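# Snap off alternate fruitlets from the branch tip onto mat

## Task

Counting from the branch's tip, break off fruitlets number 1, 3, 5 and every other one after that, so all of them end up on the mat underneath (dropping them from the branch onto it is fine). Every even-numbered fruitlet must stay attached to the branch. A hard hit on any fruitlet, or squeezing one with the gripper at full force, can count as failure. The result only counts if it holds once the robot lets go; nothing may rest in place only because the robot holds it, and nothing may be pushed or knocked off the table.

## Robot and tools

Robot: one 6-joint arm (Trossen WXAI follower type) with a parallel two-finger gripper and a wrist camera. There is just one arm, so each command row covers only it. Cameras: cam_high, cam_low and cam_wrist, each 504x504 pixels.

Scene frame: the origin sits on the table top right under the arm base; +z is up, +x points forward, and +y is to the left when looking along +x. Results report end_effector_position (metres) and end_effector_quat_wxyz in this frame, plus linear (m/s) and angular (rad/s) velocities. That position is the point midway between the finger pads, some 3 to 4 cm short of the fingertips, and it can be inaccurate, especially when the arm is stretched out. The base may not be perfectly level. The fingers extend along the gripper's +x axis and close along its y axis.

execute_actions takes "actions", a list holding at most one item, and an optional "pictures" boolean (images come by default). Three forms:
- Empty list []: no motion, just returns the state.
- Move: {"rows": [[...], ...], "steps": n}. Steps are 1 to 15, each 1/30 s; default 15. Each row is used for one step; if there are fewer rows than steps the final row is held. Each row has exactly 7 numbers: absolute target angles in radians for waist, shoulder, elbow, wrist pitch, wrist yaw, wrist roll (the same order as the Joint positions line), then the gripper opening. These are targets, not offsets. Ranges: waist -3.054 to 3.054, shoulder 0.000 to 3.142, elbow 0.000 to 2.356, wrist pitch -1.571 to 1.571, wrist yaw -1.571 to 1.571, wrist roll -3.142 to 3.142. A target more than 0.010 rad outside a range, and beyond the joint's current angle, gets the whole call refused and nothing is sent. True ends may differ by up to 0.010 rad; an over-range request is clipped and reported as "joint sent to its limit" (possibly referring to an earlier action still running). Missing that message does not prove there is room left.
- Wait: {"steps": n} with no rows, n up to 300; it returns after that many steps since the last result, and your reply time is included.

Gripper opening: a number from -1 to 1, where +1 is wide open (pads 0.088 m apart) and the empty fingers touch near -0.80; going lower than that does nothing more. Closing fully from open needs about 0.5 s or more. grip_measured reports the current opening on this same scale; the finger gap in metres is the last item of Joint positions. To hold something, command roughly 0.07 below grip_measured for a firm hold, or a smaller difference for a gentle one. Avoid full force (like -1 on a fruitlet) since crushing a fruitlet can fail the task. Readings may carry a constant ~1 mm error and read up to ~3 mm narrow while squeezing. Parts thinner than ~3 mm get proportionally less force. grip_effort_n is the motor's own effort in newtons (negative means closing), capped around 83 N; it is not pad force and stays nonzero at rest.

Motion rules: each joint's target is held within a fixed lead of its measured angle (about 0.21 rad for the big three joints, 0.213 wrist pitch, 0.267 wrist yaw, 0.228 wrist roll), and whole targets are scaled back if they would move the hand over 70 mm from where it is. So large moves need several calls. Friction can leave a joint short, especially at long reach, and tiny changes may not move at all; check Joint positions after every move. The arm keeps heading for the last row you sent while you think, until it nearly stops or a step is HELD.

Result lines: HELD marks steps where your row was not fully sent; "joint command not followed" means the clearance check altered or blocked targets (mounting block or post counts as part of the arm). Joint torques and External joint torques follow joint order; the external values estimate push-back from contact, including friction and a held object's weight, or say "no reading". A TORQUE FAULT happens when contact torque reaches a load limit (waist 18.2, shoulder 22.5, elbow 22.4, wrist pitch 5.92, wrist yaw 5.9, wrist roll 5.54 N m); the arm halts for 10 s and drops the remainder of the call. MOTOR HOT appears from 50 °C; at 95 °C an OVER-TEMPERATURE FAULT holds the arm, and if cooling fails the arm loses power and goes limp. Avoid prolonged loaded holds.

Other tools: zoom_image(camera, region [x0, y0, x1, y1] in pixels, at most 504 by 504) gives a closer look at a camera's latest image. show_instructions shows the scene's reference pages. read_manual(section "licences") returns licence text only. finished_scene(scene) ends the current scene irreversibly (give its number) and reports success; answering without any tool call ends everything.

Cautions: loose objects may occasionally get a brief push. Do not knock anything off the table, strike fruitlets hard, slam, drop or shove things hard. Faster, smoother work with less effort is better.

Each tool is called after "Call:" by a JSON object that holds its "fn" and its "kwargs".

Reference images:

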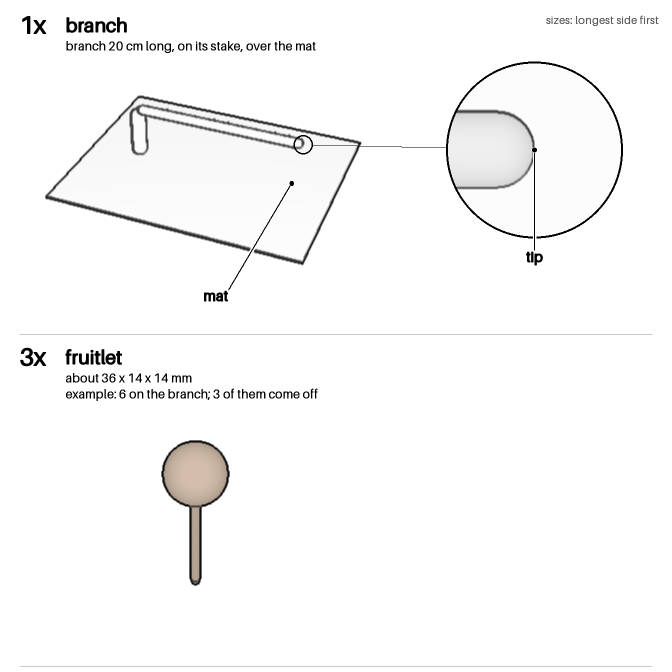

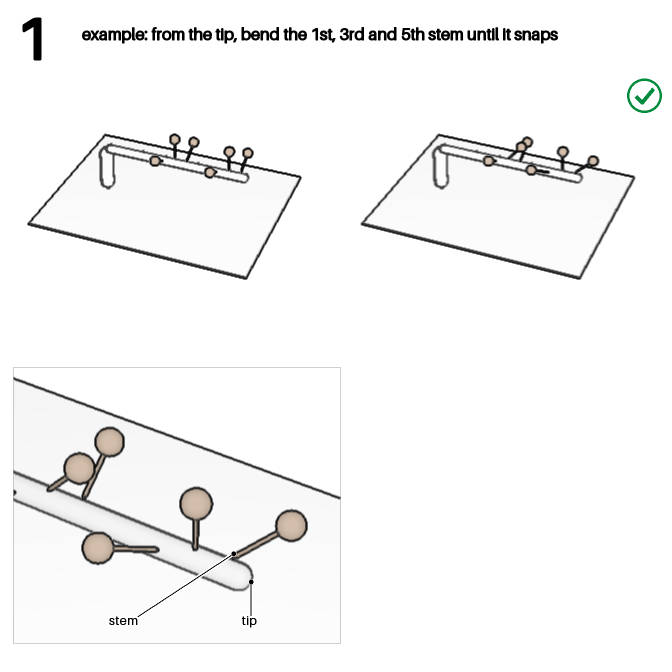

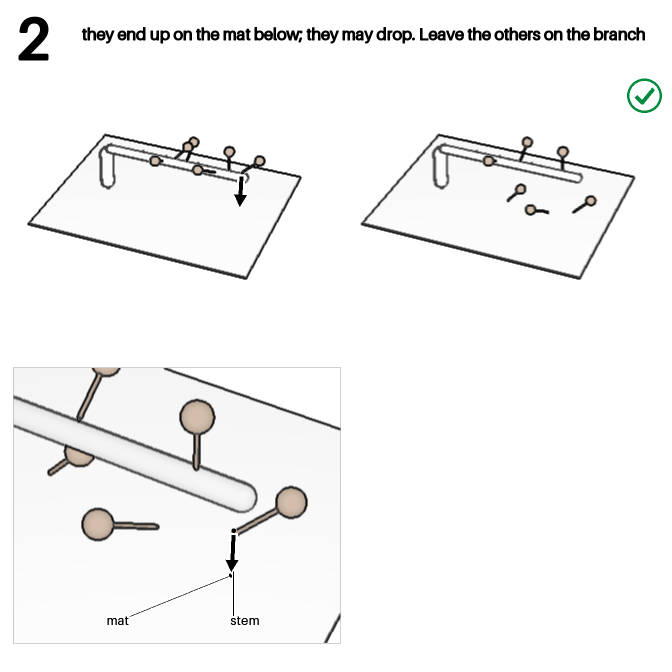

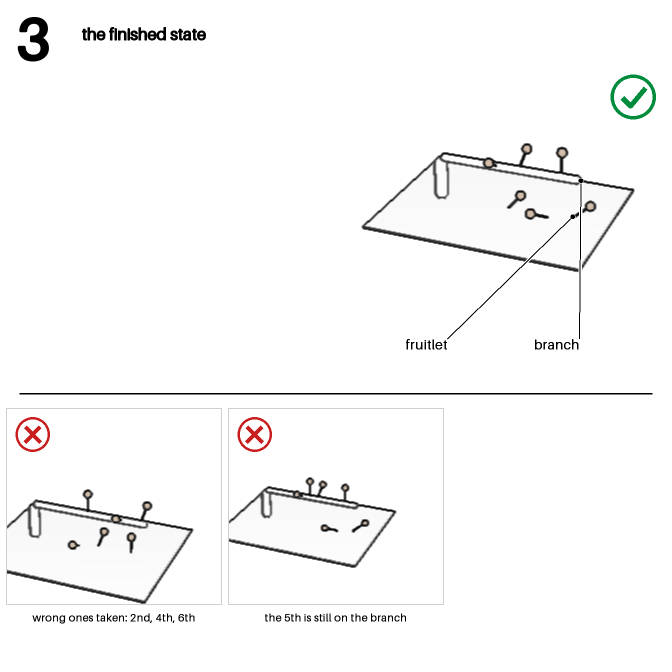

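## Session

Call:
{"fn": "execute_actions", "kwargs": {"actions": []}}

Scene clock: 0.00 s of 4200.00 s.
end_effector_position=(+0.4270, +0.4297, +0.1127) grip_measured=+0.549 grip_effort_n=n/a end_effector_quat_wxyz=(+0.766, -0.012, +0.211, +0.608) end_effector_velocity=(-0.002, -0.000, +0.004) end_effector_angular_velocity=(-0.007, -0.011, +0.022)
Joint positions: [ 0.437  2.267  1.422  1.459 -0.801  0.864  0.066]
Joint velocities: [-0.007 -0.007 -0.002  0.007 -0.022 -0.007 -0.   ]
Joint torques (N m, as the arm reports them, + toward a larger angle): no reading
External joint torques (N m, as the arm's controller estimates them; a push from outside toward a larger angle lowers the number): no reading
Motor temperatures (°C, as the motors report them): [27 25 27 25 26 26]
Heat: hottest waist 27 °C (+0.0 °C/min).

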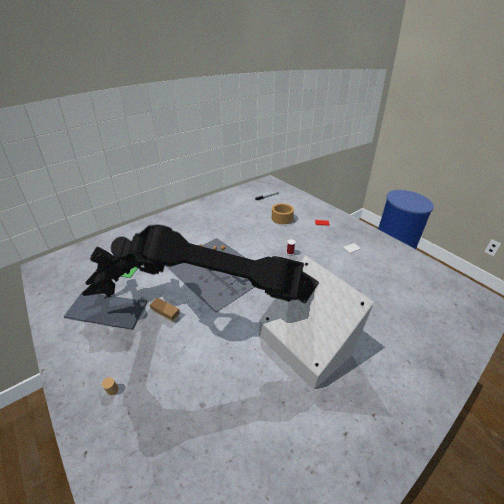

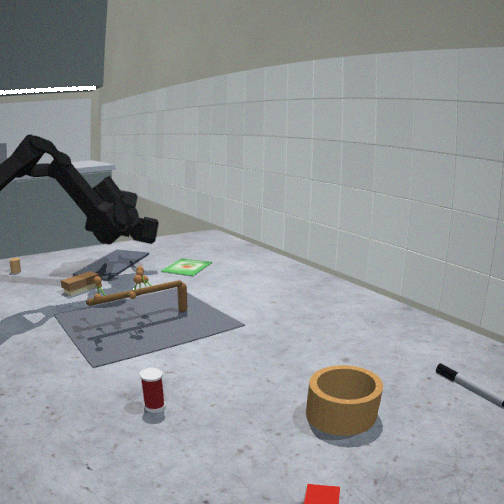

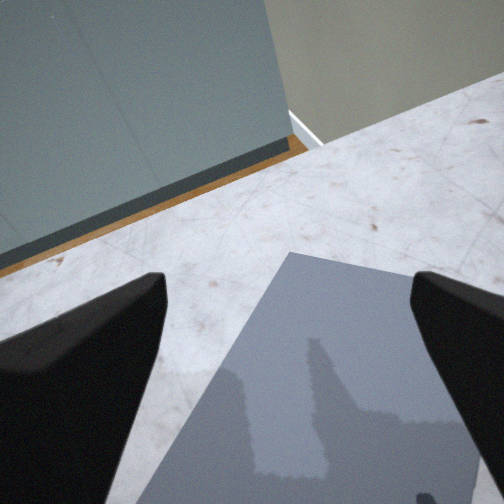

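Call:
{"fn": "zoom_image", "kwargs": {"camera": "cam_low", "region": [40, 240, 260, 380]}}

Call:
{"fn": "zoom_image", "kwargs": {"camera": "cam_high", "region": [60, 200, 320, 360]}}

Region (40, 240, 260, 380) of cam_low's 504x504 image, scaled by 2.291, with more detail than that image has; it fills the top 321 rows of this view, and the rest is white.

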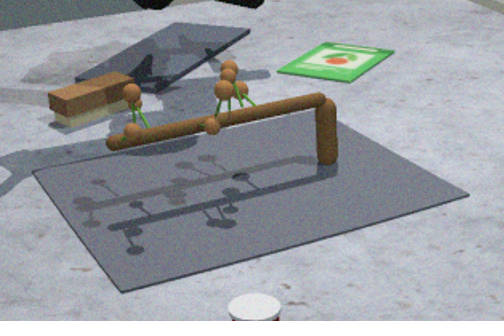

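Region (60, 200, 320, 360) of cam_high's 504x504 image, scaled by 1.938, with more detail than that image has; it fills the top 310 rows of this view, and the rest is white.

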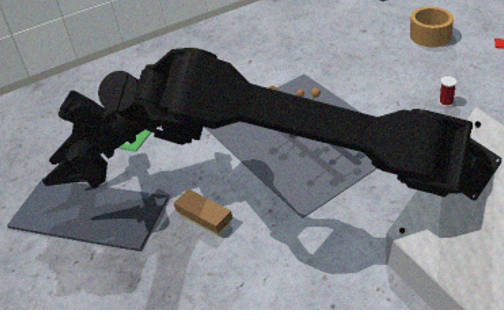

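Call:
{"fn": "execute_actions", "kwargs": {"actions": [{"rows":[[0.42,2.0,1.3,1.3,-0.7,0.8,1],[0.40,1.8,1.2,1.1,-0.6,0.7,1],[0.38,1.6,1.15,0.9,-0.5,0.6,1],[0.35,1.45,1.1,0.6,-0.4,0.5,1],[0.32,1.35,1.05,0.3,-0.3,0.4,1],[0.27,1.35,1.05,-0.6,0,0,1]],"steps":15}], "pictures": false}}

Call:
{"fn": "execute_actions", "kwargs": {"actions": [{"rows":[[0.27,1.35,1.05,-0.6,0,0,1]],"steps":15}]}}

Scene clock: 94.30 s of 4200.00 s.
end_effector_position=(+0.4535, +0.3437, +0.2999) grip_measured=+0.980 grip_effort_n=14.2 end_effector_quat_wxyz=(+0.932, -0.305, +0.004, +0.194) end_effector_velocity=(-0.285, +0.162, +0.365) end_effector_angular_velocity=(-0.994, -0.637, -0.158)
Joint positions: [ 0.265  1.569  1.065  0.664 -0.049  0.116  0.087]
Joint velocities: [ 0.037 -1.59  -0.027 -1.59   0.418 -1.136  0.002]
Joint torques (N m, as the arm reports them, + toward a larger angle): [-3.96 -7.81  3.81  0.97  0.58 -0.22]
External joint torques (N m, as the arm's controller estimates them; a push from outside toward a larger angle lowers the number): [ 0.91 -1.22 -0.78 -0.38  0.12 -0.21]
Motor temperatures (°C, as the motors report them): [35 35 28 28 26 26]
Heat: hottest waist 35 °C (+3.0 °C/min).
Steps of this call (steps 1 to 90: nothing new was sent; then 90.80 s passed at rest; steps 91 to 105: all 15 steps of this action). Readings (joint positions):
91: [0.437 2.235 1.398 1.416 -0.778 0.852]
92: [0.435 2.195 1.348 1.355 -0.736 0.818]
94: [0.419 2.095 1.243 1.246 -0.609 0.702]
98: [0.330 1.918 1.126 1.061 -0.375 0.507]
105: the state above

Scene clock: 94.80 s of 4200.00 s.
end_effector_position=(+0.3899, +0.2660, +0.2569) grip_measured=+0.984 grip_effort_n=14.2 end_effector_quat_wxyz=(+0.880, -0.390, +0.264, +0.057) end_effector_velocity=(-0.146, -0.251, -0.188) end_effector_angular_velocity=(-0.502, +1.085, -1.041)
Joint positions: [ 0.269  1.349  1.056 -0.162 -0.004  0.007  0.087]
Joint velocities: [-0.007 -0.007 -0.002 -1.59  -0.007 -0.022 -0.   ]
Joint torques (N m, as the arm reports them, + toward a larger angle): [-3.37 -5.2   4.52  0.65  0.6  -0.21]
External joint torques (N m, as the arm's controller estimates them; a push from outside toward a larger angle lowers the number): [ 0.74  0.33 -0.46 -0.47  0.13 -0.26]
Motor temperatures (°C, as the motors report them): [35 35 28 28 26 26]
Heat: hottest waist 35 °C (+3.0 °C/min).
Steps of this call (steps 1 to 15: all 15 steps of this action). Readings (joint positions):
1: [0.267 1.516 1.065 0.609 -0.037 0.086]
2: [0.268 1.468 1.065 0.555 -0.029 0.065]
4: [0.269 1.393 1.066 0.455 -0.017 0.037]
8: [0.269 1.348 1.068 0.236 -0.007 0.015]
15: the state above

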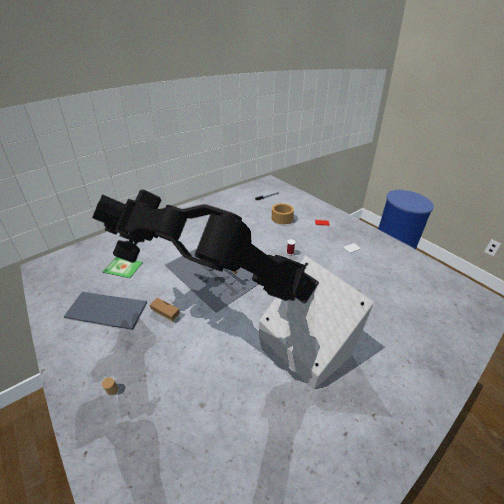

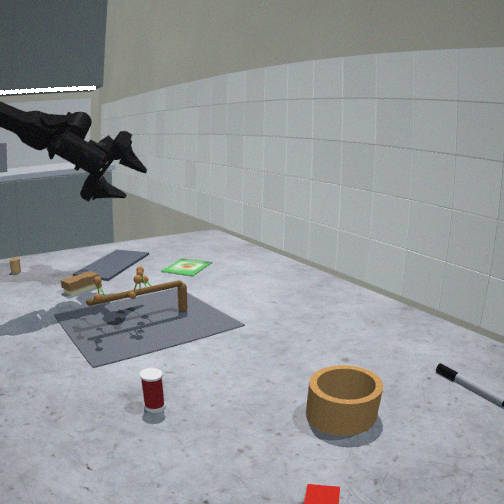

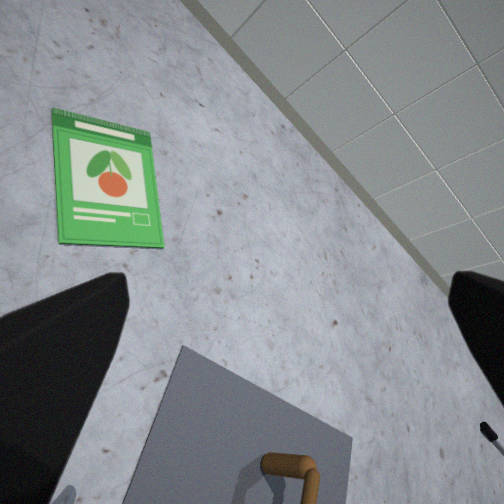

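Call:
{"fn": "execute_actions", "kwargs": {"actions": [{"rows":[[0.27,1.35,1.05,-0.6,0,0,1]],"steps":12}]}}

Scene clock: 100.70 s of 4200.00 s.
end_effector_position=(+0.3336, +0.2010, +0.2161) grip_measured=+0.984 grip_effort_n=14.2 end_effector_quat_wxyz=(+0.802, -0.394, +0.449, -0.030) end_effector_velocity=(+0.001, -0.001, +0.002) end_effector_angular_velocity=(-0.008, -0.008, +0.006)
Joint positions: [ 0.269  1.349  1.054 -0.598 -0.003  0.006  0.087]
Joint velocities: [-0.002 -0.002 -0.002  0.007  0.007 -0.007 -0.   ]
Joint torques (N m, as the arm reports them, + toward a larger angle): [-3.16 -4.83  4.34  0.4   0.59 -0.21]
External joint torques (N m, as the arm's controller estimates them; a push from outside toward a larger angle lowers the number): [ 0.68  0.1  -0.23 -0.34  0.13 -0.26]
Motor temperatures (°C, as the motors report them): [35 34 28 27 26 26]
Heat: hottest waist 35 °C (+2.0 °C/min).
Steps of this call (steps 1 to 30: the robot went on to your last target; steps 31 to 90: nothing new was sent; then 2.50 s passed at rest; steps 91 to 102: all 12 steps of this action). Readings (joint positions):
91: [0.269 1.349 1.054 -0.598 -0.003 0.007]
92: [0.269 1.349 1.054 -0.598 -0.003 0.006]
94: [0.269 1.349 1.054 -0.598 -0.003 0.006]
98: [0.269 1.349 1.054 -0.598 -0.003 0.006]
102: the state above

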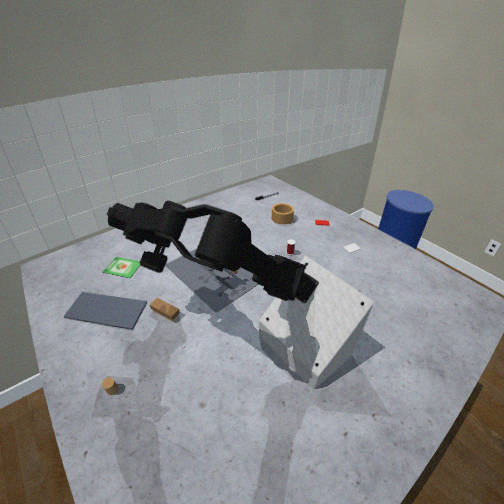

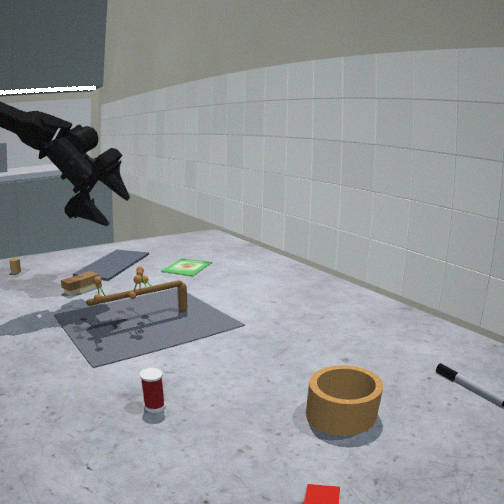

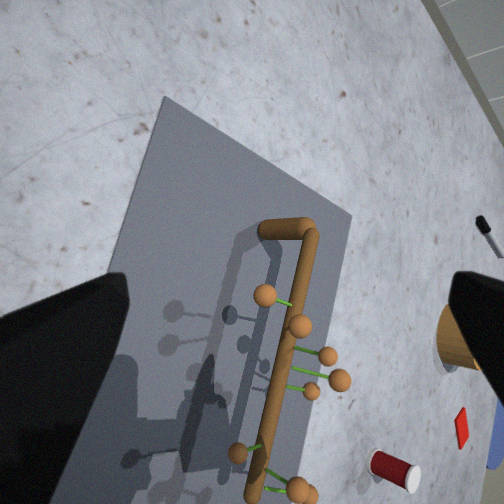

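Call:
{"fn": "zoom_image", "kwargs": {"camera": "cam_wrist", "region": [200, 270, 400, 504]}}

Call:
{"fn": "zoom_image", "kwargs": {"camera": "cam_low", "region": [80, 255, 200, 320]}}

Region (200, 270, 400, 504) of cam_wrist's 504x504 image, scaled by 2.154, with more detail than that image has; it fills the left 431 columns of this view, and the rest is white.

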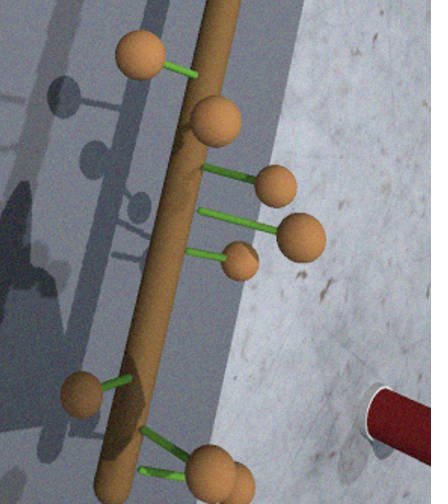

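Region (80, 255, 200, 320) of cam_low's 504x504 image, scaled by 4.200, with more detail than that image has; it fills the top 273 rows of this view, and the rest is white.

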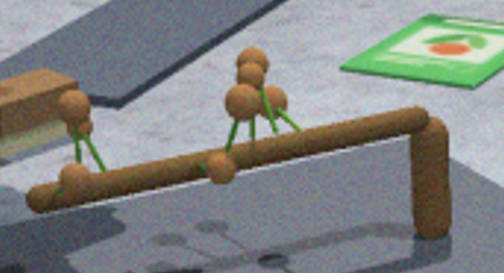

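Call:
{"fn": "execute_actions", "kwargs": {"actions": [{"rows":[[-0.273,2.146,1.40,-1.041,-0.744,-0.45,1]],"steps":15}], "pictures": false}}

Call:
{"fn": "execute_actions", "kwargs": {"actions": [{"rows":[[-0.273,2.146,1.40,-1.041,-0.744,-0.45,1]],"steps":12}]}}

Scene clock: 196.13 s of 4200.00 s.
end_effector_position=(+0.3620, +0.0442, +0.1843) grip_measured=+0.984 grip_effort_n=11.9 end_effector_quat_wxyz=(+0.716, -0.076, +0.692, +0.043) end_effector_velocity=(-0.079, -0.190, -0.241) end_effector_angular_velocity=(+0.405, +0.762, -0.719)
Joint positions: [-0.27   2.08   1.39  -1.031 -0.715 -0.436  0.087]
Joint velocities: [-0.012  0.989  0.002 -0.168 -0.154 -0.066 -0.   ]
Joint torques (N m, as the arm reports them, + toward a larger angle): [-5.21 -7.73  5.29  0.06 -0.38 -0.3 ]
External joint torques (N m, as the arm's controller estimates them; a push from outside toward a larger angle lowers the number): [ 0.83  1.13 -0.17 -0.28 -0.16 -0.28]
Motor temperatures (°C, as the motors report them): [32 30 29 26 27 26]
Heat: hottest waist 32 °C (+0.0 °C/min).
Steps of this call (steps 1 to 15: the robot went on to your last target; steps 16 to 90: nothing new was sent; then 91.93 s passed at rest; steps 91 to 105: all 15 steps of this action). Readings (joint positions):
91: [0.244 1.382 1.090 -0.660 -0.069 -0.047]
92: [0.198 1.425 1.144 -0.716 -0.145 -0.107]
94: [0.091 1.534 1.259 -0.812 -0.280 -0.224]
98: [-0.126 1.737 1.369 -0.971 -0.558 -0.382]
105: the state above

Scene clock: 196.53 s of 4200.00 s.
end_effector_position=(+0.3596, +0.0366, +0.1720) grip_measured=+0.984 grip_effort_n=12.3 end_effector_quat_wxyz=(+0.707, -0.051, +0.704, +0.046) end_effector_velocity=(-0.001, +0.002, +0.002) end_effector_angular_velocity=(+0.023, -0.006, +0.012)
Joint positions: [-0.271  2.134  1.395 -1.039 -0.74  -0.444  0.087]
Joint velocities: [-0.007 -0.002 -0.002 -0.007 -0.022 -0.022 -0.   ]
Joint torques (N m, as the arm reports them, + toward a larger angle): [-5.64 -4.68  4.81  0.02 -0.16 -0.28]
External joint torques (N m, as the arm's controller estimates them; a push from outside toward a larger angle lowers the number): [ 0.9   1.29  0.73 -0.22 -0.13 -0.28]
Motor temperatures (°C, as the motors report them): [32 30 29 26 27 26]
Heat: hottest waist 32 °C (+0.0 °C/min).
Steps of this call (steps 1 to 12: all 12 steps of this action). Readings (joint positions):
1: [-0.270 2.106 1.390 -1.035 -0.719 -0.438]
2: [-0.270 2.123 1.390 -1.037 -0.724 -0.439]
4: [-0.270 2.132 1.390 -1.037 -0.732 -0.441]
8: [-0.270 2.132 1.395 -1.038 -0.740 -0.443]
12: the state above

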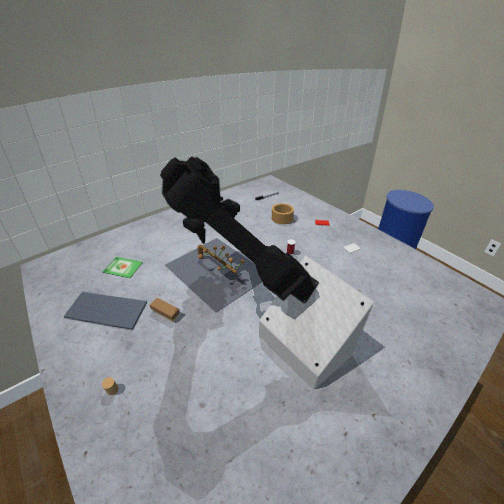

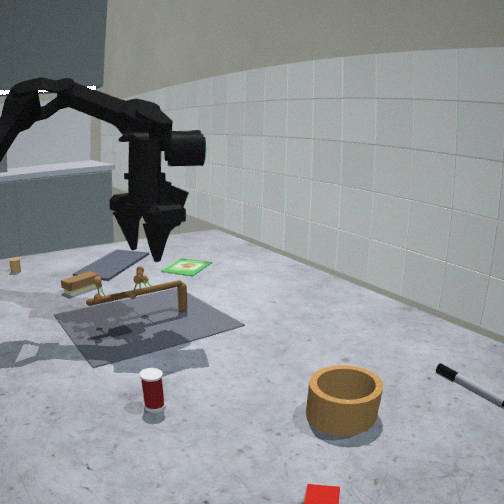

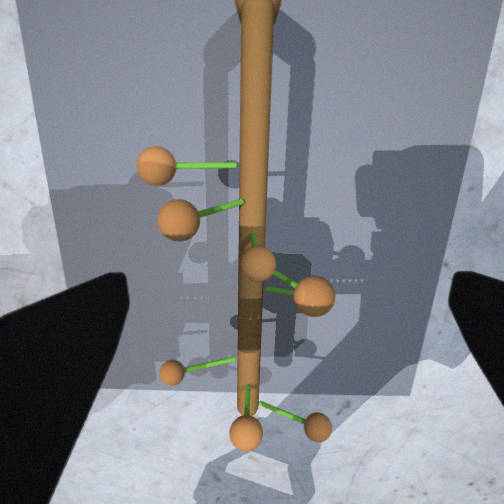

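Call:
{"fn": "execute_actions", "kwargs": {"actions": [{"rows":[[-0.25,2.09,1.32,-1.0,-0.748,-0.1,0.6],[-0.22,2.02,1.23,-0.95,-0.752,0.2,0.3],[-0.2,1.96,1.14,-0.9,-0.756,0.5,0.1],[-0.18,1.90,1.06,-0.86,-0.76,0.8,-0.1],[-0.1635,1.861,1.0,-0.824,-0.762,1.266,-0.3]],"steps":15}], "pictures": false}}

Call:
{"fn": "execute_actions", "kwargs": {"actions": [{"rows":[[-0.1635,1.861,1.0,-0.824,-0.762,1.266,-0.3]],"steps":15}]}}

Scene clock: 272.67 s of 4200.00 s.
end_effector_position=(+0.2931, +0.0719, +0.1399) grip_measured=-0.273 grip_effort_n=-16.0 end_effector_quat_wxyz=(+0.674, +0.209, +0.676, -0.212) end_effector_velocity=(-0.015, -0.001, -0.003) end_effector_angular_velocity=(-0.001, -0.009, -1.766)
Joint positions: [-0.165  1.877  1.014 -0.831 -0.76   0.432  0.026]
Joint velocities: [-0.002 -0.042 -0.076  0.037 -0.007  1.766 -0.013]
Joint torques (N m, as the arm reports them, + toward a larger angle): [-4.34 -5.92  3.15  0.29 -0.05  0.22]
External joint torques (N m, as the arm's controller estimates them; a push from outside toward a larger angle lowers the number): [ 0.94 -1.04 -0.71  0.   -0.05  0.22]
Motor temperatures (°C, as the motors report them): [37 30 30 26 26 26]
Heat: hottest waist 37 °C (+3.0 °C/min).
Steps of this call (steps 1 to 15: the robot went on to your last target; steps 16 to 90: nothing new was sent; then 72.63 s passed at rest; steps 91 to 105: all 15 steps of this action). Readings (joint positions):
91: [-0.270 2.130 1.385 -1.028 -0.742 -0.397]
92: [-0.266 2.112 1.356 -1.002 -0.743 -0.337]
94: [-0.242 2.043 1.252 -0.951 -0.745 -0.220]
98: [-0.173 1.907 1.076 -0.867 -0.760 0.018]
105: the state above

Scene clock: 273.17 s of 4200.00 s.
end_effector_position=(+0.2925, +0.0722, +0.1401) grip_measured=-0.297 grip_effort_n=-16.5 end_effector_quat_wxyz=(+0.546, +0.449, +0.545, -0.451) end_effector_velocity=(-0.001, +0.002, +0.002) end_effector_angular_velocity=(+0.022, -0.005, -0.530)
Joint positions: [-0.165  1.871  1.008 -0.826 -0.76   1.21   0.024]
Joint velocities: [-0.007 -0.002 -0.002 -0.007 -0.022  0.52   0.   ]
Joint torques (N m, as the arm reports them, + toward a larger angle): [-4.25 -5.72  3.05  0.24 -0.03  0.21]
External joint torques (N m, as the arm's controller estimates them; a push from outside toward a larger angle lowers the number): [ 0.98 -1.05 -0.65  0.   -0.08  0.19]
Motor temperatures (°C, as the motors report them): [37 30 30 26 26 26]
Heat: hottest waist 37 °C (+3.0 °C/min).
Steps of this call (steps 1 to 15: all 15 steps of this action). Readings (joint positions):
1: [-0.165 1.876 1.012 -0.829 -0.760 0.491]
2: [-0.165 1.874 1.011 -0.829 -0.760 0.551]
4: [-0.165 1.872 1.010 -0.827 -0.760 0.670]
8: [-0.165 1.871 1.009 -0.827 -0.760 0.905]
15: the state above

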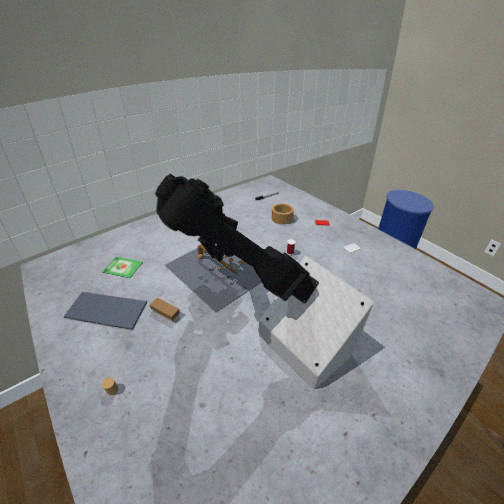

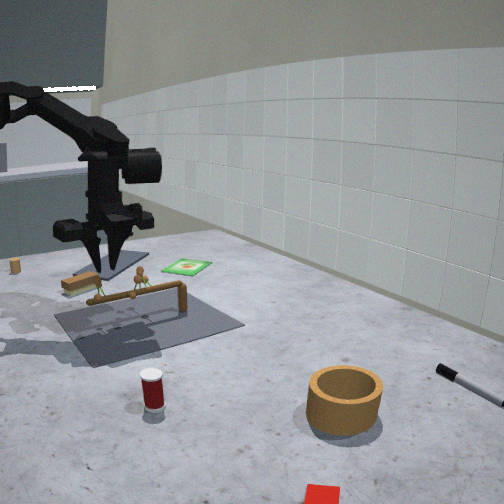

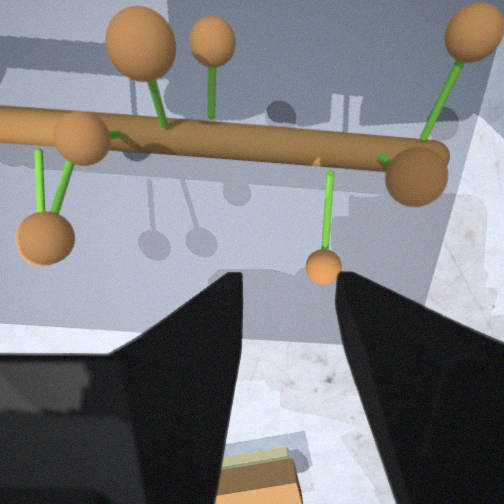

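Call:
{"fn": "execute_actions", "kwargs": {"actions": [{"rows":[[-0.15,1.86,0.98,-0.79,-0.763,1.29,-0.3],[-0.135,1.845,0.95,-0.76,-0.765,1.31,-0.3],[-0.12,1.83,0.92,-0.73,-0.766,1.33,-0.3],[-0.108,1.819,0.890,-0.702,-0.770,1.343,-0.3]],"steps":15}]}}

Scene clock: 308.17 s of 4200.00 s.
end_effector_position=(+0.2770, +0.0771, +0.1207) grip_measured=-0.297 grip_effort_n=-16.5 end_effector_quat_wxyz=(+0.534, +0.463, +0.533, -0.464) end_effector_velocity=(-0.007, +0.001, -0.002) end_effector_angular_velocity=(+0.008, +0.013, -0.032)
Joint positions: [-0.112  1.829  0.899 -0.706 -0.766  1.336  0.024]
Joint velocities: [ 0.002 -0.007 -0.017 -0.007 -0.007  0.022 -0.   ]
Joint torques (N m, as the arm reports them, + toward a larger angle): [-3.9  -5.38  2.68  0.22 -0.06  0.22]
External joint torques (N m, as the arm's controller estimates them; a push from outside toward a larger angle lowers the number): [ 1.   -1.04 -0.61  0.04 -0.12  0.22]
Motor temperatures (°C, as the motors report them): [35 31 29 26 26 26]
Heat: hottest waist 35 °C (-1.0 °C/min).
Steps of this call (steps 1 to 30: the robot went on to your last target; steps 31 to 90: nothing new was sent; then 31.50 s passed at rest; steps 91 to 105: all 15 steps of this action). Readings (joint positions):
91: [-0.164 1.870 1.004 -0.817 -0.760 1.266]
92: [-0.160 1.866 0.995 -0.800 -0.760 1.275]
94: [-0.144 1.852 0.960 -0.761 -0.761 1.301]
98: [-0.114 1.836 0.910 -0.722 -0.766 1.327]
105: the state above

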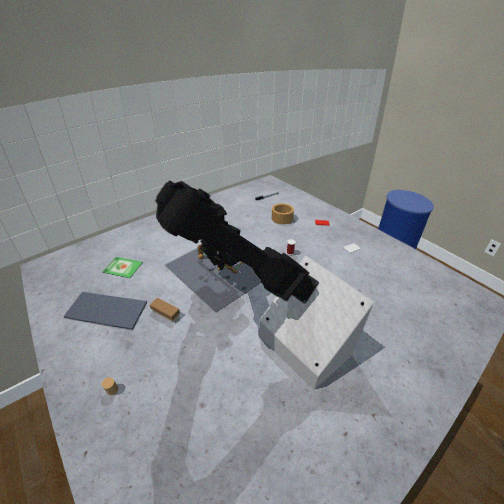

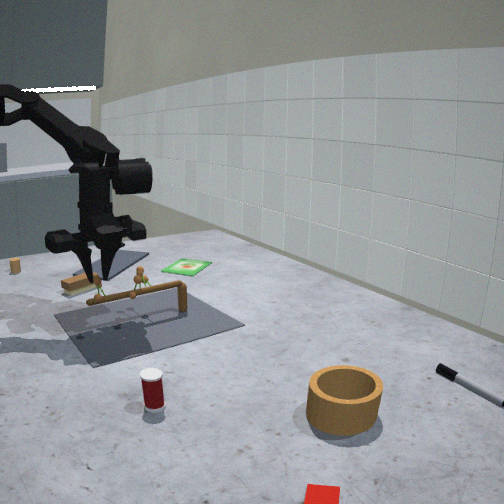

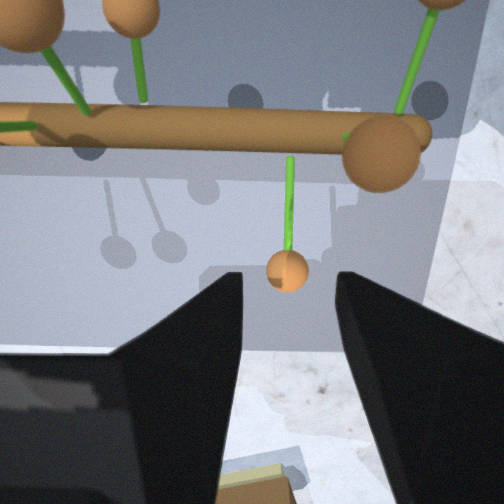

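Call:
{"fn": "execute_actions", "kwargs": {"actions": [{"rows":[[-0.10,1.836,0.89,-0.68,-0.767,1.352,-0.3],[-0.09,1.842,0.88,-0.655,-0.768,1.368,-0.3],[-0.08,1.848,0.87,-0.63,-0.768,1.384,-0.3],[-0.07,1.854,0.86,-0.605,-0.769,1.40,-0.3],[-0.06,1.860,0.853,-0.585,-0.77,1.412,-0.3],[-0.052,1.865,0.849,-0.575,-0.771,1.421,-0.3]],"steps":15}]}}

Scene clock: 335.93 s of 4200.00 s.
end_effector_position=(+0.2773, +0.0778, +0.0992) grip_measured=-0.297 grip_effort_n=-16.5 end_effector_quat_wxyz=(+0.536, +0.463, +0.533, -0.463) end_effector_velocity=(+0.003, +0.002, -0.000) end_effector_angular_velocity=(+0.007, -0.014, +0.010)
Joint positions: [-0.055  1.855  0.857 -0.579 -0.768  1.413  0.024]
Joint velocities: [ 0.002 -0.002 -0.002  0.022 -0.007  0.007 -0.   ]
Joint torques (N m, as the arm reports them, + toward a larger angle): [-3.83 -3.45  2.49  0.2  -0.07  0.23]
External joint torques (N m, as the arm's controller estimates them; a push from outside toward a larger angle lowers the number): [ 1.09  1.09 -0.56 -0.01 -0.13  0.23]
Motor temperatures (°C, as the motors report them): [35 31 29 26 26 26]
Heat: hottest waist 35 °C (-1.0 °C/min).
Steps of this call (steps 1 to 15: the robot went on to your last target; steps 16 to 90: nothing new was sent; then 24.27 s passed at rest; steps 91 to 105: all 15 steps of this action). Readings (joint positions):
91: [-0.110 1.829 0.897 -0.700 -0.766 1.339]
92: [-0.107 1.829 0.895 -0.688 -0.766 1.345]
94: [-0.095 1.831 0.887 -0.655 -0.766 1.364]
98: [-0.064 1.848 0.866 -0.601 -0.767 1.399]
105: the state above

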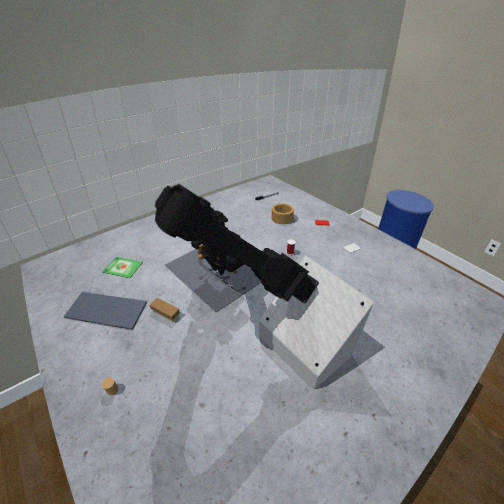

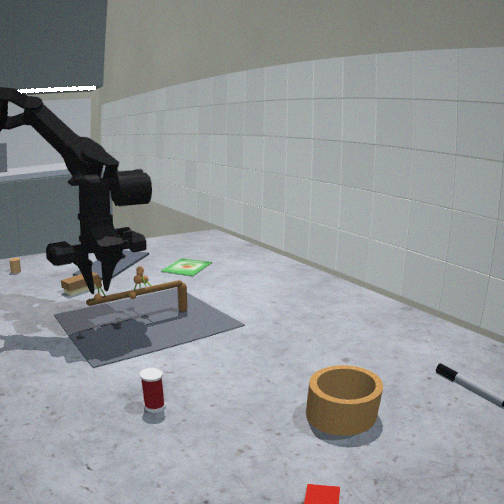

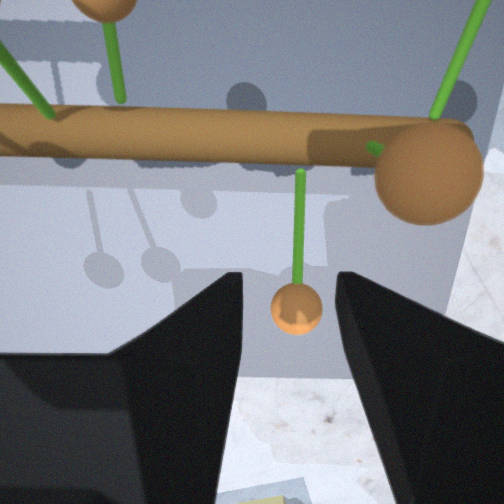

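Call:
{"fn": "execute_actions", "kwargs": {"actions": [{"rows":[[-0.048,1.865,0.843,-0.565,-0.771,1.427,-0.3],[-0.044,1.865,0.837,-0.555,-0.771,1.432,-0.3],[-0.039,1.865,0.830,-0.543,-0.771,1.438,-0.3]],"steps":10}]}}

Scene clock: 373.40 s of 4200.00 s.
end_effector_position=(+0.2747, +0.0778, +0.0940) grip_measured=-0.297 grip_effort_n=-16.5 end_effector_quat_wxyz=(+0.536, +0.463, +0.533, -0.463) end_effector_velocity=(+0.001, +0.001, +0.001) end_effector_angular_velocity=(+0.007, -0.007, -0.004)
Joint positions: [-0.042  1.856  0.838 -0.547 -0.768  1.431  0.024]
Joint velocities: [-0.002 -0.002 -0.002  0.007 -0.007  0.007 -0.   ]
Joint torques (N m, as the arm reports them, + toward a larger angle): [-3.87 -3.55  2.43  0.24 -0.07  0.21]
External joint torques (N m, as the arm's controller estimates them; a push from outside toward a larger angle lowers the number): [ 1.02  0.98 -0.57  0.03 -0.13  0.21]
Motor temperatures (°C, as the motors report them): [34 30 29 26 26 26]
Heat: hottest waist 34 °C (-1.0 °C/min).
Steps of this call (steps 1 to 15: the robot went on to your last target; steps 16 to 90: nothing new was sent; then 34.13 s passed at rest; steps 91 to 100: all 10 steps of this action). Readings (joint positions):
91: [-0.054 1.855 0.855 -0.574 -0.768 1.416]
92: [-0.053 1.855 0.853 -0.570 -0.768 1.419]
94: [-0.049 1.855 0.846 -0.558 -0.768 1.425]
98: [-0.042 1.856 0.838 -0.549 -0.768 1.430]
100: the state above

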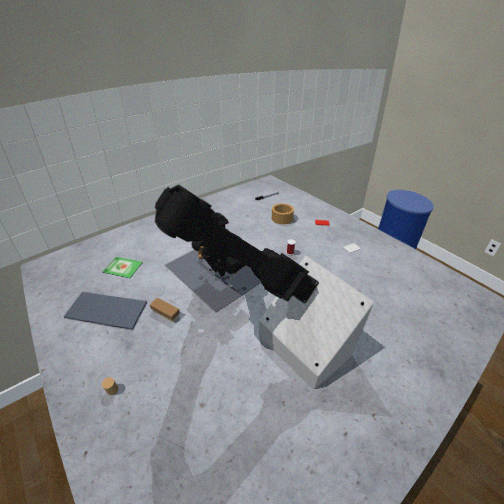

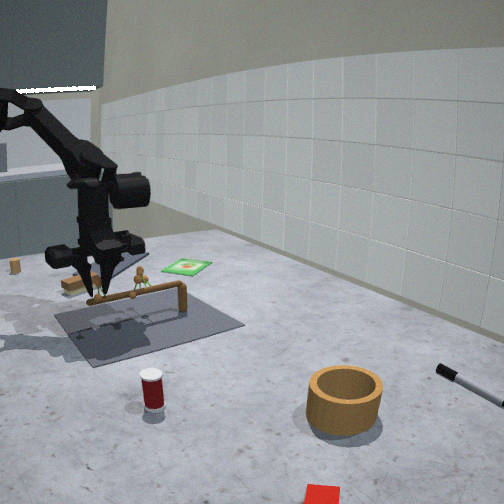

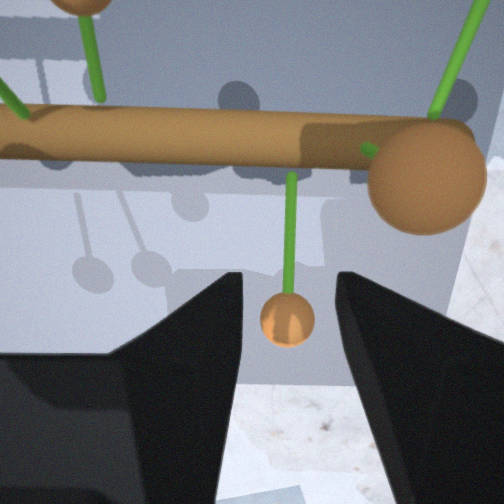

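Call:
{"fn": "execute_actions", "kwargs": {"actions": [{"rows":[[-0.039,1.865,0.830,-0.543,-0.771,1.438,-0.4],[-0.039,1.865,0.830,-0.543,-0.771,1.438,-0.45],[-0.039,1.865,0.830,-0.543,-0.771,1.438,-0.45],[-0.039,1.865,0.830,-0.543,-0.771,1.438,-0.5],[-0.039,1.865,0.830,-0.543,-0.771,1.438,-0.5],[-0.039,1.865,0.830,-0.543,-0.771,1.438,-0.5],[-0.039,1.865,0.830,-0.543,-0.771,1.438,-0.55]],"steps":15}]}}

Scene clock: 384.33 s of 4200.00 s.
end_effector_position=(+0.2748, +0.0778, +0.0938) grip_measured=-0.541 grip_effort_n=-16.5 end_effector_quat_wxyz=(+0.537, +0.463, +0.533, -0.462) end_effector_velocity=(+0.000, -0.001, +0.001) end_effector_angular_velocity=(-0.007, +0.000, +0.004)
Joint positions: [-0.042  1.856  0.837 -0.545 -0.768  1.432  0.012]
Joint velocities: [-0.002 -0.002  0.002 -0.007  0.007 -0.007 -0.003]
Joint torques (N m, as the arm reports them, + toward a larger angle): [-3.87 -3.52  2.41  0.23 -0.07  0.21]
External joint torques (N m, as the arm's controller estimates them; a push from outside toward a larger angle lowers the number): [ 1.02  1.04 -0.62  0.01 -0.13  0.21]
Motor temperatures (°C, as the motors report them): [34 29 29 26 26 26]
Heat: hottest waist 34 °C (-1.0 °C/min).
Steps of this call (steps 1 to 15: the robot went on to your last target; steps 16 to 90: nothing new was sent; then 7.43 s passed at rest; steps 91 to 105: all 15 steps of this action). Readings (joint positions):
91: [-0.042 1.856 0.837 -0.545 -0.768 1.432]
92: [-0.042 1.856 0.837 -0.545 -0.768 1.432]
94: [-0.042 1.856 0.837 -0.545 -0.768 1.432]
98: [-0.042 1.856 0.837 -0.545 -0.768 1.432]
105: the state above

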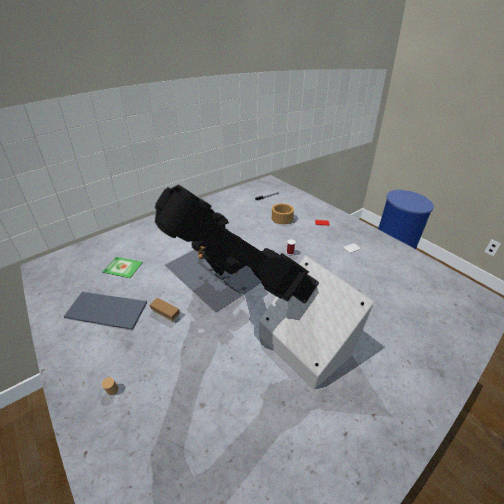

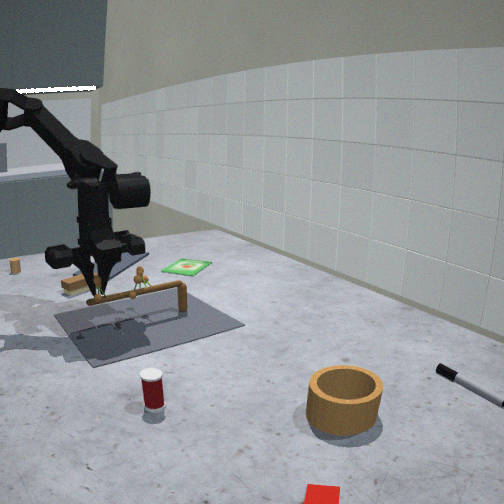

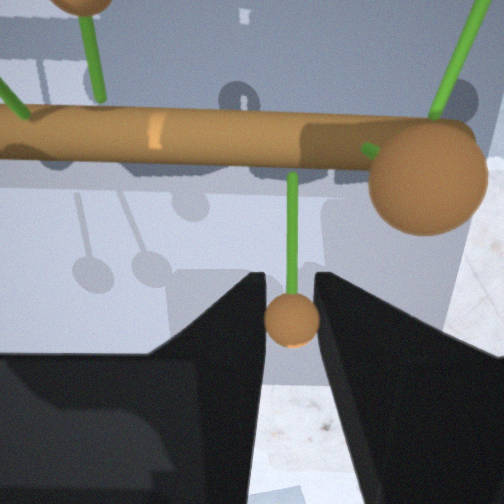

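Call:
{"fn": "execute_actions", "kwargs": {"actions": [{"rows":[[-0.039,1.865,0.830,-0.543,-0.771,1.438,-0.6]],"steps":8}], "pictures": false}}

Scene clock: 388.13 s of 4200.00 s.
end_effector_position=(+0.2748, +0.0778, +0.0938) grip_measured=-0.593 grip_effort_n=-17.0 end_effector_quat_wxyz=(+0.537, +0.463, +0.533, -0.462) end_effector_velocity=(-0.004, -0.001, +0.001) end_effector_angular_velocity=(-0.007, +0.014, -0.039)
Joint positions: [-0.042  1.856  0.837 -0.545 -0.768  1.432  0.01 ]
Joint velocities: [-0.002 -0.002 -0.002 -0.022  0.007  0.022 -0.002]
Joint torques (N m, as the arm reports them, + toward a larger angle): [-3.89 -3.53  2.44  0.22 -0.06  0.21]
External joint torques (N m, as the arm's controller estimates them; a push from outside toward a larger angle lowers the number): [ 1.02  1.   -0.53  0.02 -0.13  0.21]
Motor temperatures (°C, as the motors report them): [34 29 29 26 26 26]
Heat: hottest waist 34 °C (-1.0 °C/min).
Steps of this call (steps 1 to 15: the robot went on to your last target; steps 16 to 90: nothing new was sent; then 0.53 s passed at rest; steps 91 to 98: all 8 steps of this action). Readings (joint positions):
91: [-0.042 1.856 0.837 -0.545 -0.768 1.432]
92: [-0.042 1.856 0.837 -0.545 -0.768 1.432]
94: [-0.042 1.856 0.837 -0.545 -0.768 1.432]
98: the state above

Call:
{"fn": "execute_actions", "kwargs": {"actions": []}}

Call:
{"fn": "zoom_image", "kwargs": {"camera": "cam_wrist", "region": [220, 240, 360, 380]}}

Call:
{"fn": "zoom_image", "kwargs": {"camera": "cam_low", "region": [60, 250, 150, 320]}}

Scene clock: 393.47 s of 4200.00 s.
end_effector_position=(+0.2748, +0.0778, +0.0938) grip_measured=-0.597 grip_effort_n=-17.9 end_effector_quat_wxyz=(+0.537, +0.463, +0.533, -0.462) end_effector_velocity=(-0.002, +0.001, +0.001) end_effector_angular_velocity=(+0.007, +0.004, -0.014)
Joint positions: [-0.042  1.856  0.837 -0.545 -0.768  1.432  0.01 ]
Joint velocities: [-0.002 -0.002 -0.002 -0.007 -0.007  0.007 -0.   ]
Joint torques (N m, as the arm reports them, + toward a larger angle): [-3.88 -3.52  2.44  0.22 -0.07  0.21]
External joint torques (N m, as the arm's controller estimates them; a push from outside toward a larger angle lowers the number): [ 1.01  1.04 -0.59  0.   -0.12  0.21]
Motor temperatures (°C, as the motors report them): [34 29 29 26 26 26]
Heat: hottest waist 34 °C (-1.0 °C/min).
Steps of this call (steps 1 to 15: the robot went on to your last target; steps 16 to 90: nothing new was sent; then 2.33 s passed at rest). Readings (joint positions):
1: [-0.042 1.856 0.837 -0.545 -0.768 1.432]
2: [-0.042 1.856 0.837 -0.545 -0.768 1.432]
4: [-0.042 1.856 0.837 -0.545 -0.768 1.432]
8: [-0.042 1.856 0.837 -0.545 -0.768 1.432]
90: the state above
The arm was judged still, so your last target was given up. Only a new action makes it travel on or press farther. Fingers that are still opening or closing keep moving.

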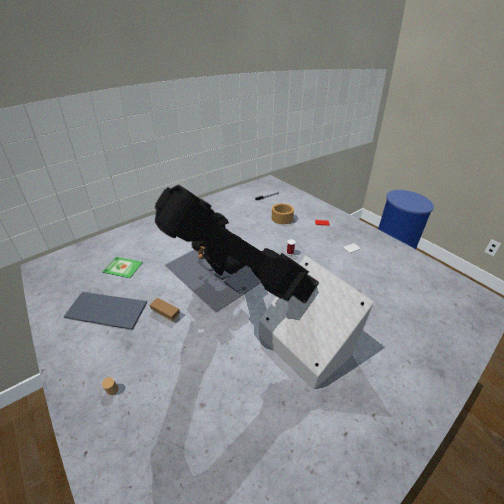

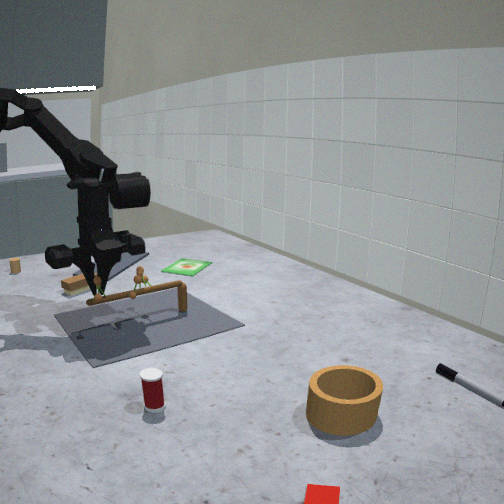

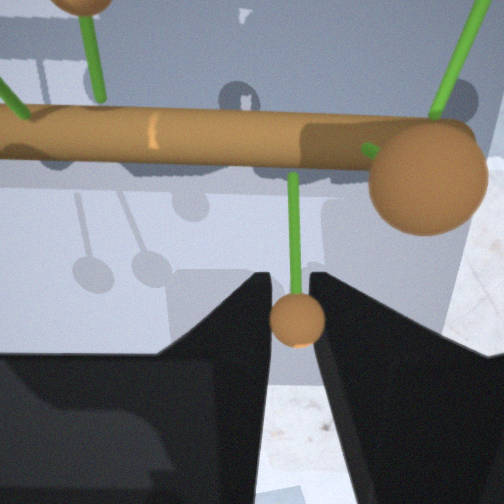

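Region (220, 240, 360, 380) of cam_wrist's 504x504 image, scaled by 3.600, with more detail than that image has.

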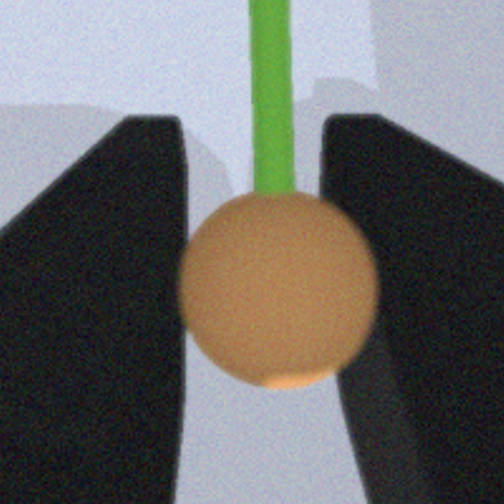

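Region (60, 250, 150, 320) of cam_low's 504x504 image, scaled by 5.600, with more detail than that image has.

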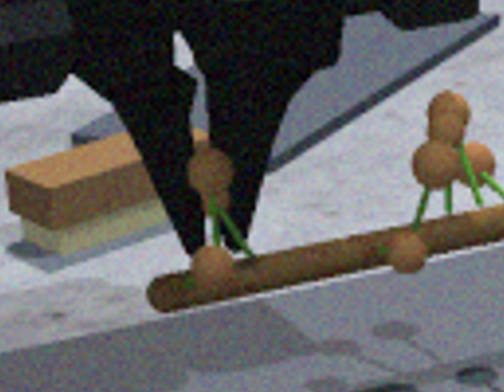

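Call:
{"fn": "execute_actions", "kwargs": {"actions": [{"rows":[[-0.039,1.865,0.830,-0.543,-0.771,1.438,-0.635]],"steps":10}]}}

Scene clock: 420.97 s of 4200.00 s.
end_effector_position=(+0.2748, +0.0779, +0.0938) grip_measured=-0.626 grip_effort_n=-38.8 end_effector_quat_wxyz=(+0.536, +0.463, +0.533, -0.462) end_effector_velocity=(-0.001, +0.002, +0.002) end_effector_angular_velocity=(+0.022, +0.000, -0.003)
Joint positions: [-0.042  1.856  0.837 -0.545 -0.768  1.432  0.008]
Joint velocities: [-0.007 -0.002 -0.002 -0.007 -0.022 -0.007 -0.001]
Joint torques (N m, as the arm reports them, + toward a larger angle): [-3.88 -3.53  2.44  0.22 -0.06  0.21]
External joint torques (N m, as the arm's controller estimates them; a push from outside toward a larger angle lowers the number): [ 1.05  1.02 -0.57  0.01 -0.12  0.21]
Motor temperatures (°C, as the motors report them): [34 29 29 26 26 26]
Heat: hottest waist 34 °C (+0.0 °C/min).
Steps of this call (steps 1 to 90: nothing new was sent; then 24.17 s passed at rest; steps 91 to 100: all 10 steps of this action). Readings (joint positions):
91: [-0.042 1.856 0.837 -0.545 -0.768 1.432]
92: [-0.042 1.856 0.837 -0.545 -0.768 1.432]
94: [-0.042 1.856 0.837 -0.545 -0.768 1.432]
98: [-0.042 1.856 0.837 -0.545 -0.768 1.432]
100: the state above

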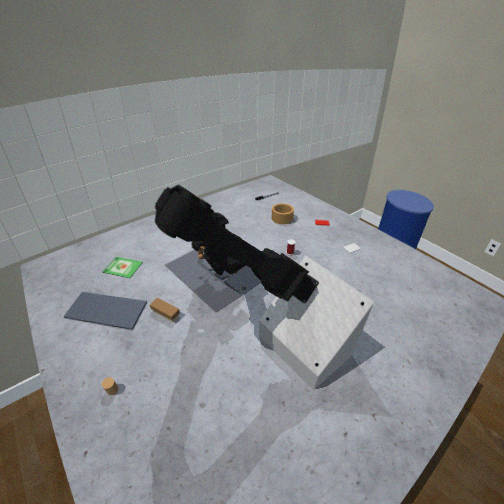

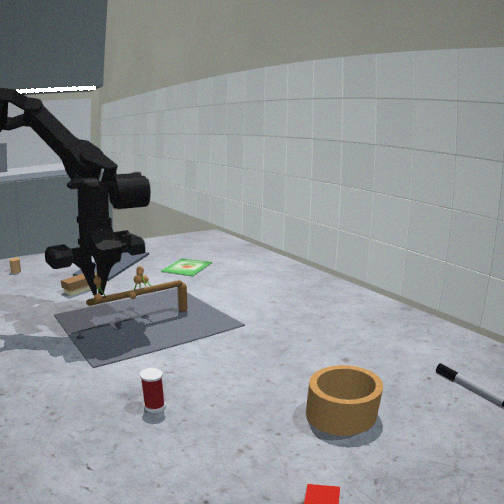

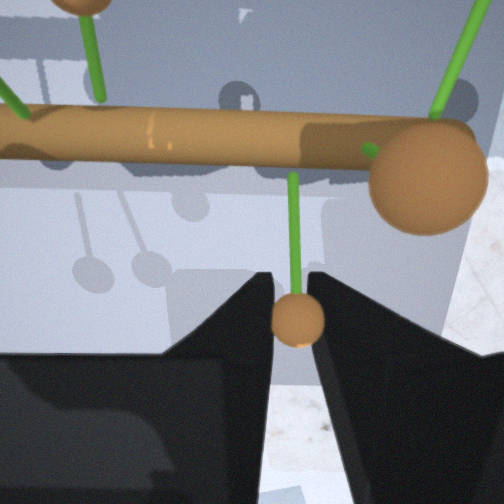

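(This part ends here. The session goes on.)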